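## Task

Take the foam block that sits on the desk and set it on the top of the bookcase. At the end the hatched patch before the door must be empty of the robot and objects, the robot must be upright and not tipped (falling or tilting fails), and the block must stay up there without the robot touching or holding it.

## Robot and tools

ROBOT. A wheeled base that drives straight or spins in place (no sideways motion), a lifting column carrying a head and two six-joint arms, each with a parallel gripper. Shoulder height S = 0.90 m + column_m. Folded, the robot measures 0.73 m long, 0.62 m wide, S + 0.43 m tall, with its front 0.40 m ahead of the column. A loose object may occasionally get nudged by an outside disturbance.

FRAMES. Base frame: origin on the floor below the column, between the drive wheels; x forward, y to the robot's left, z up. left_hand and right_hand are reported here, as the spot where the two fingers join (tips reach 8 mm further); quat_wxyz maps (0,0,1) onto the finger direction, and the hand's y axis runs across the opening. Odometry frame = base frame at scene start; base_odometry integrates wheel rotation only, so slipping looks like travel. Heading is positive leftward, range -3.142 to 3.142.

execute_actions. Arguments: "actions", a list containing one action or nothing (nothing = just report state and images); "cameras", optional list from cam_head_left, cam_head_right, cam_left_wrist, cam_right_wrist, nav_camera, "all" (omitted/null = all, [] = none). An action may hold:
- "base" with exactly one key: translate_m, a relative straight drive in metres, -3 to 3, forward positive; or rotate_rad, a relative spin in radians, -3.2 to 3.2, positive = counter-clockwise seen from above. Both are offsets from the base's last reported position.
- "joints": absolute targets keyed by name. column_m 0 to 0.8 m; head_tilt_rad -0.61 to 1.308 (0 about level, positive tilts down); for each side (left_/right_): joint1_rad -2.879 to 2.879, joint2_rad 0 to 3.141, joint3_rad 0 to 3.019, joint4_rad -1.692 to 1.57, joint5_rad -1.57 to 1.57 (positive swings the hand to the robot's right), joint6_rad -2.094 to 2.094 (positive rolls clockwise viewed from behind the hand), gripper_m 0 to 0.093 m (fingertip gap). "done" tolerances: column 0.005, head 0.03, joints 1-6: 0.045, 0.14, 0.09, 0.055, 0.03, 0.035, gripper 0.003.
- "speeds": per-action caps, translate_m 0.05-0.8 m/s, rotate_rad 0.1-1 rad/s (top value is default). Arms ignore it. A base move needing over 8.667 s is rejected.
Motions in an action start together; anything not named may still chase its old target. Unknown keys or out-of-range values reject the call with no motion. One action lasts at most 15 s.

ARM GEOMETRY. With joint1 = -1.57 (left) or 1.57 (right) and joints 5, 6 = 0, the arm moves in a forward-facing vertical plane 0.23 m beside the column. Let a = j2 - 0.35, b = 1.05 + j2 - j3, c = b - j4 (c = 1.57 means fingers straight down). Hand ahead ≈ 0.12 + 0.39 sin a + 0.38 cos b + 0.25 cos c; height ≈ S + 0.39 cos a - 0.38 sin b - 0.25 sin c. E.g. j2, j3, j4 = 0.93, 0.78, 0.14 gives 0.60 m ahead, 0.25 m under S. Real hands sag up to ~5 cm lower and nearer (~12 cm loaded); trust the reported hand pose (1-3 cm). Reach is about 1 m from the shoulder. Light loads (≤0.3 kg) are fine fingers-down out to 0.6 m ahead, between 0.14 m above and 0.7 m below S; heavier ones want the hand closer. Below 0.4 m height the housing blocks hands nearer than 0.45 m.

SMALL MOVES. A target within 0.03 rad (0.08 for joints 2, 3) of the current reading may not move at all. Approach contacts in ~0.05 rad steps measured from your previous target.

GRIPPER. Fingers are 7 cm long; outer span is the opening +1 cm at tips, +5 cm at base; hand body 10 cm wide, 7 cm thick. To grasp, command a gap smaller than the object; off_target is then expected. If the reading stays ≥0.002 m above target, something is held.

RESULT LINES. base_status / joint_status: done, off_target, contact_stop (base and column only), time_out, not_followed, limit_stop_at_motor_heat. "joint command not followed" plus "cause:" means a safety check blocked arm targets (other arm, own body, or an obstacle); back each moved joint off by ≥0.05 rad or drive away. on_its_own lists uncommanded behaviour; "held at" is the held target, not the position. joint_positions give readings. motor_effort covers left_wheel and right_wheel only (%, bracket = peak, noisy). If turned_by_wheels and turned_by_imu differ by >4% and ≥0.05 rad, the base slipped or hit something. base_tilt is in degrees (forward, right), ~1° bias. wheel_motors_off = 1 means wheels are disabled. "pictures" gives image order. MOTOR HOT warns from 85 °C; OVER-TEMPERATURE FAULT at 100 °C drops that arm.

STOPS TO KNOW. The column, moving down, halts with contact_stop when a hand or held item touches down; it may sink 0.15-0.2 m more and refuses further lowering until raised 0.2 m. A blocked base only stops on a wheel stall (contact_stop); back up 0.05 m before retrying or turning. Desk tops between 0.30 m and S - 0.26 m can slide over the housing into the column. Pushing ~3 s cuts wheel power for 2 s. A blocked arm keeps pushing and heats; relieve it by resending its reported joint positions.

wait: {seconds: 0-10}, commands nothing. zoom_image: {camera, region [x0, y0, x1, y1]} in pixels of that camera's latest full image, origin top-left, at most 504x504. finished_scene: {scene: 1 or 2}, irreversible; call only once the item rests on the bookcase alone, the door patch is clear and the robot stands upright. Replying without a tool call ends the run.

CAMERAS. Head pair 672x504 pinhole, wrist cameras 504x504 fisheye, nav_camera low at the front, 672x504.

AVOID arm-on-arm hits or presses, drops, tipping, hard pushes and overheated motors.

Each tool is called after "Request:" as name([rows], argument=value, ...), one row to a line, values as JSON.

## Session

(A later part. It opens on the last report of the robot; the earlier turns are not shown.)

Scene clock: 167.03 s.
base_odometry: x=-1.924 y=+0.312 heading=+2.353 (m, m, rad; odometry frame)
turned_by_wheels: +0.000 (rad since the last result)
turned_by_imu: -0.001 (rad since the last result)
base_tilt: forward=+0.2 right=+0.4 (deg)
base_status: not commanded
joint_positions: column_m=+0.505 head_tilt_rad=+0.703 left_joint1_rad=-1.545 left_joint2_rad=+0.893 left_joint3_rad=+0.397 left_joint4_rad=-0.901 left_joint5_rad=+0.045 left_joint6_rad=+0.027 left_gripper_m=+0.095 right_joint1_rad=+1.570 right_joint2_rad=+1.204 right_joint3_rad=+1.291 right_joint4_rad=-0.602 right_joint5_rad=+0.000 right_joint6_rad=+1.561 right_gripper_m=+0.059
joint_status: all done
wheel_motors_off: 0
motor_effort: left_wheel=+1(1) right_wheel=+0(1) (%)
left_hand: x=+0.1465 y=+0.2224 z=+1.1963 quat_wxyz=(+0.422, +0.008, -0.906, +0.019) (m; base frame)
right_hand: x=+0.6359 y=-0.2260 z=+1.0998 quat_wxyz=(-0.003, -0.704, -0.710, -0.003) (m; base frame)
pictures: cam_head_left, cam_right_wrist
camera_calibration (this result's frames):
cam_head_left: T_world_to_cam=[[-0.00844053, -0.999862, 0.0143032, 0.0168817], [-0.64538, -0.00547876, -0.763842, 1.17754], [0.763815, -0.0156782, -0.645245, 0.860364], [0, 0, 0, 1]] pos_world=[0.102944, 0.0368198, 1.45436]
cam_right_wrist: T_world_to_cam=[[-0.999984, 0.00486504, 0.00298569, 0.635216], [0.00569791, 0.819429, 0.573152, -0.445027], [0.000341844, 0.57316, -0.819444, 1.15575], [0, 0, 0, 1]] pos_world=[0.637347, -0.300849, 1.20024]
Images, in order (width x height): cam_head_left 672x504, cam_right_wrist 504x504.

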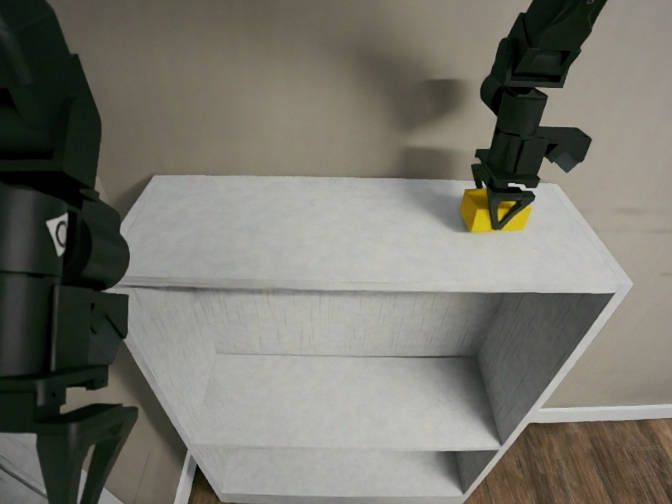

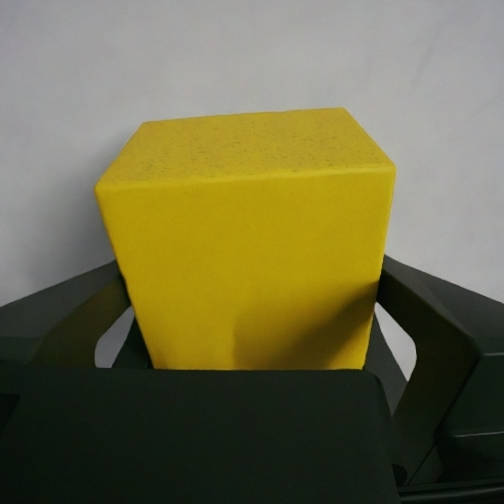

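Request:
execute_actions([
  {"joints":{"column_m":0.485}},
], cameras=[])

Request:
execute_actions([
  {"joints":{"right_gripper_m":0.093}},
], cameras=[])

Request:
execute_actions([
  {"joints":{"column_m":0.6}},
], cameras=[])

Request:
execute_actions([
  {"base":{"translate_m":-1.7},"joints":{"head_tilt_rad":0.5},"speeds":{"translate_m":0.6}},
], cameras=["cam_head_left","nav_camera"])

Scene clock: 174.63 s.
base_odometry: x=-1.924 y=+0.312 heading=+2.353 (m, m, rad; odometry frame)
turned_by_wheels: +0.000 (rad since the last result)
turned_by_imu: -0.001 (rad since the last result)
base_tilt: forward=+0.2 right=+0.4 (deg)
base_status: not commanded
joint_positions: column_m=+0.485 head_tilt_rad=+0.703 left_joint1_rad=-1.545 left_joint2_rad=+0.893 left_joint3_rad=+0.397 left_joint4_rad=-0.901 left_joint5_rad=+0.045 left_joint6_rad=+0.027 left_gripper_m=+0.095 right_joint1_rad=+1.570 right_joint2_rad=+1.191 right_joint3_rad=+1.291 right_joint4_rad=-0.608 right_joint5_rad=+0.000 right_joint6_rad=+1.561 right_gripper_m=+0.059
joint_status: all done
wheel_motors_off: 0
motor_effort: left_wheel=+3(1) right_wheel=+0(1) (%)
left_hand: x=+0.1465 y=+0.2224 z=+1.1763 quat_wxyz=(+0.422, +0.008, -0.906, +0.019) (m; base frame)
right_hand: x=+0.6383 y=-0.2260 z=+1.0867 quat_wxyz=(-0.006, -0.704, -0.710, -0.005) (m; base frame)
pictures: none
No camera images: the call's "cameras" was empty. Leave "cameras" out to get every camera's image.

Scene clock: 175.27 s.
base_odometry: x=-1.924 y=+0.312 heading=+2.353 (m, m, rad; odometry frame)
turned_by_wheels: +0.000 (rad since the last result)
turned_by_imu: +0.000 (rad since the last result)
base_tilt: forward=+0.3 right=+0.3 (deg)
base_status: not commanded
joint_positions: column_m=+0.485 head_tilt_rad=+0.703 left_joint1_rad=-1.545 left_joint2_rad=+0.893 left_joint3_rad=+0.397 left_joint4_rad=-0.901 left_joint5_rad=+0.045 left_joint6_rad=+0.027 left_gripper_m=+0.095 right_joint1_rad=+1.570 right_joint2_rad=+1.191 right_joint3_rad=+1.291 right_joint4_rad=-0.608 right_joint5_rad=+0.000 right_joint6_rad=+1.562 right_gripper_m=+0.093
joint_status: all done
wheel_motors_off: 0
motor_effort: left_wheel=-2(3) right_wheel=+0(1) (%)
left_hand: x=+0.1463 y=+0.2224 z=+1.1764 quat_wxyz=(+0.422, +0.008, -0.906, +0.019) (m; base frame)
right_hand: x=+0.6385 y=-0.2260 z=+1.0867 quat_wxyz=(-0.006, -0.704, -0.710, -0.005) (m; base frame)
pictures: none
No camera images: the call's "cameras" was empty. Leave "cameras" out to get every camera's image.

Scene clock: 177.37 s.
base_odometry: x=-1.924 y=+0.312 heading=+2.353 (m, m, rad; odometry frame)
turned_by_wheels: +0.000 (rad since the last result)
turned_by_imu: +0.000 (rad since the last result)
base_tilt: forward=+0.3 right=+0.4 (deg)
base_status: not commanded
joint_positions: column_m=+0.600 head_tilt_rad=+0.703 left_joint1_rad=-1.545 left_joint2_rad=+0.893 left_joint3_rad=+0.397 left_joint4_rad=-0.901 left_joint5_rad=+0.045 left_joint6_rad=+0.027 left_gripper_m=+0.095 right_joint1_rad=+1.570 right_joint2_rad=+1.191 right_joint3_rad=+1.291 right_joint4_rad=-0.608 right_joint5_rad=+0.000 right_joint6_rad=+1.562 right_gripper_m=+0.093
joint_status: all done
wheel_motors_off: 0
motor_effort: left_wheel=+0(3) right_wheel=+0(0) (%)
left_hand: x=+0.1463 y=+0.2224 z=+1.2913 quat_wxyz=(+0.422, +0.008, -0.906, +0.019) (m; base frame)
right_hand: x=+0.6384 y=-0.2260 z=+1.2013 quat_wxyz=(-0.006, -0.704, -0.710, -0.005) (m; base frame)
pictures: none
No camera images: the call's "cameras" was empty. Leave "cameras" out to get every camera's image.

Scene clock: 182.00 s.
base_odometry: x=-0.726 y=-0.894 heading=+2.352 (m, m, rad; odometry frame)
turned_by_wheels: -0.001 (rad since the last result)
turned_by_imu: -0.007 (rad since the last result)
base_tilt: forward=+0.2 right=+0.3 (deg)
base_status: done
joint_positions: column_m=+0.600 head_tilt_rad=+0.518 left_joint1_rad=-1.545 left_joint2_rad=+0.893 left_joint3_rad=+0.394 left_joint4_rad=-0.901 left_joint5_rad=+0.045 left_joint6_rad=+0.027 left_gripper_m=+0.095 right_joint1_rad=+1.570 right_joint2_rad=+1.191 right_joint3_rad=+1.291 right_joint4_rad=-0.606 right_joint5_rad=+0.000 right_joint6_rad=+1.562 right_gripper_m=+0.093
joint_status: all done
wheel_motors_off: 0
motor_effort: left_wheel=+0(30) right_wheel=+1(28) (%)
left_hand: x=+0.1446 y=+0.2224 z=+1.2918 quat_wxyz=(+0.424, +0.008, -0.906, +0.019) (m; base frame)
right_hand: x=+0.6388 y=-0.2260 z=+1.2013 quat_wxyz=(-0.006, -0.704, -0.710, -0.006) (m; base frame)
pictures: cam_head_left, nav_camera
camera_calibration (this result's frames):
cam_head_left: T_world_to_cam=[[-0.0109322, -0.999862, 0.0125024, 0.0185053], [-0.493538, -0.00547876, -0.869707, 1.41029], [0.869656, -0.0156782, -0.49341, 0.675484], [0, 0, 0, 1]] pos_world=[0.108797, 0.0368198, 1.5596]
Images, in order (width x height): cam_head_left 672x504, nav_camera 672x504.

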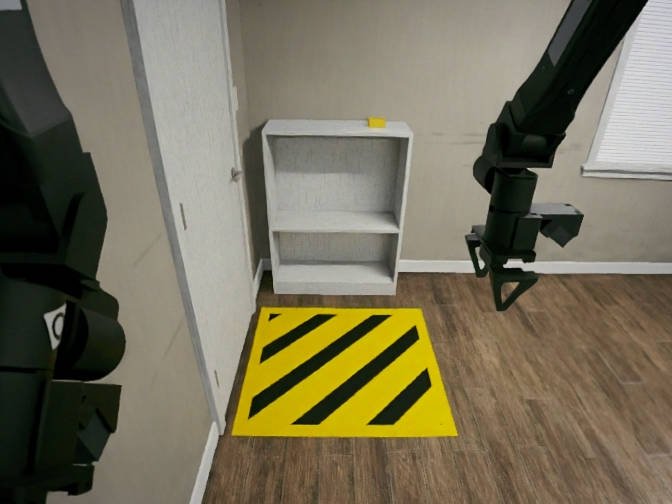

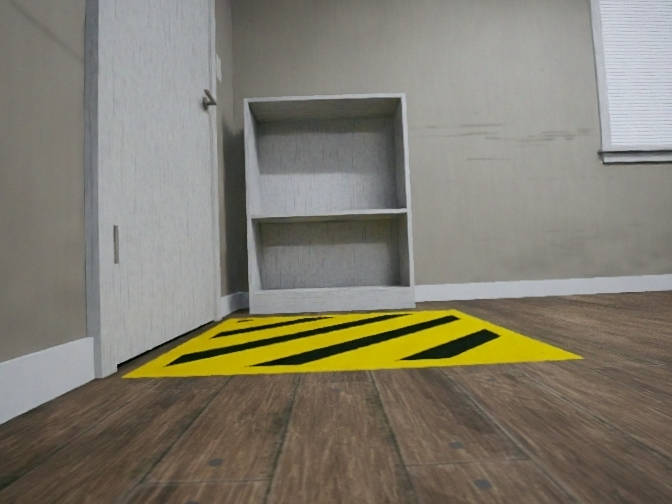

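Request:
finished_scene(scene=1)

The scene is finished: the task was done.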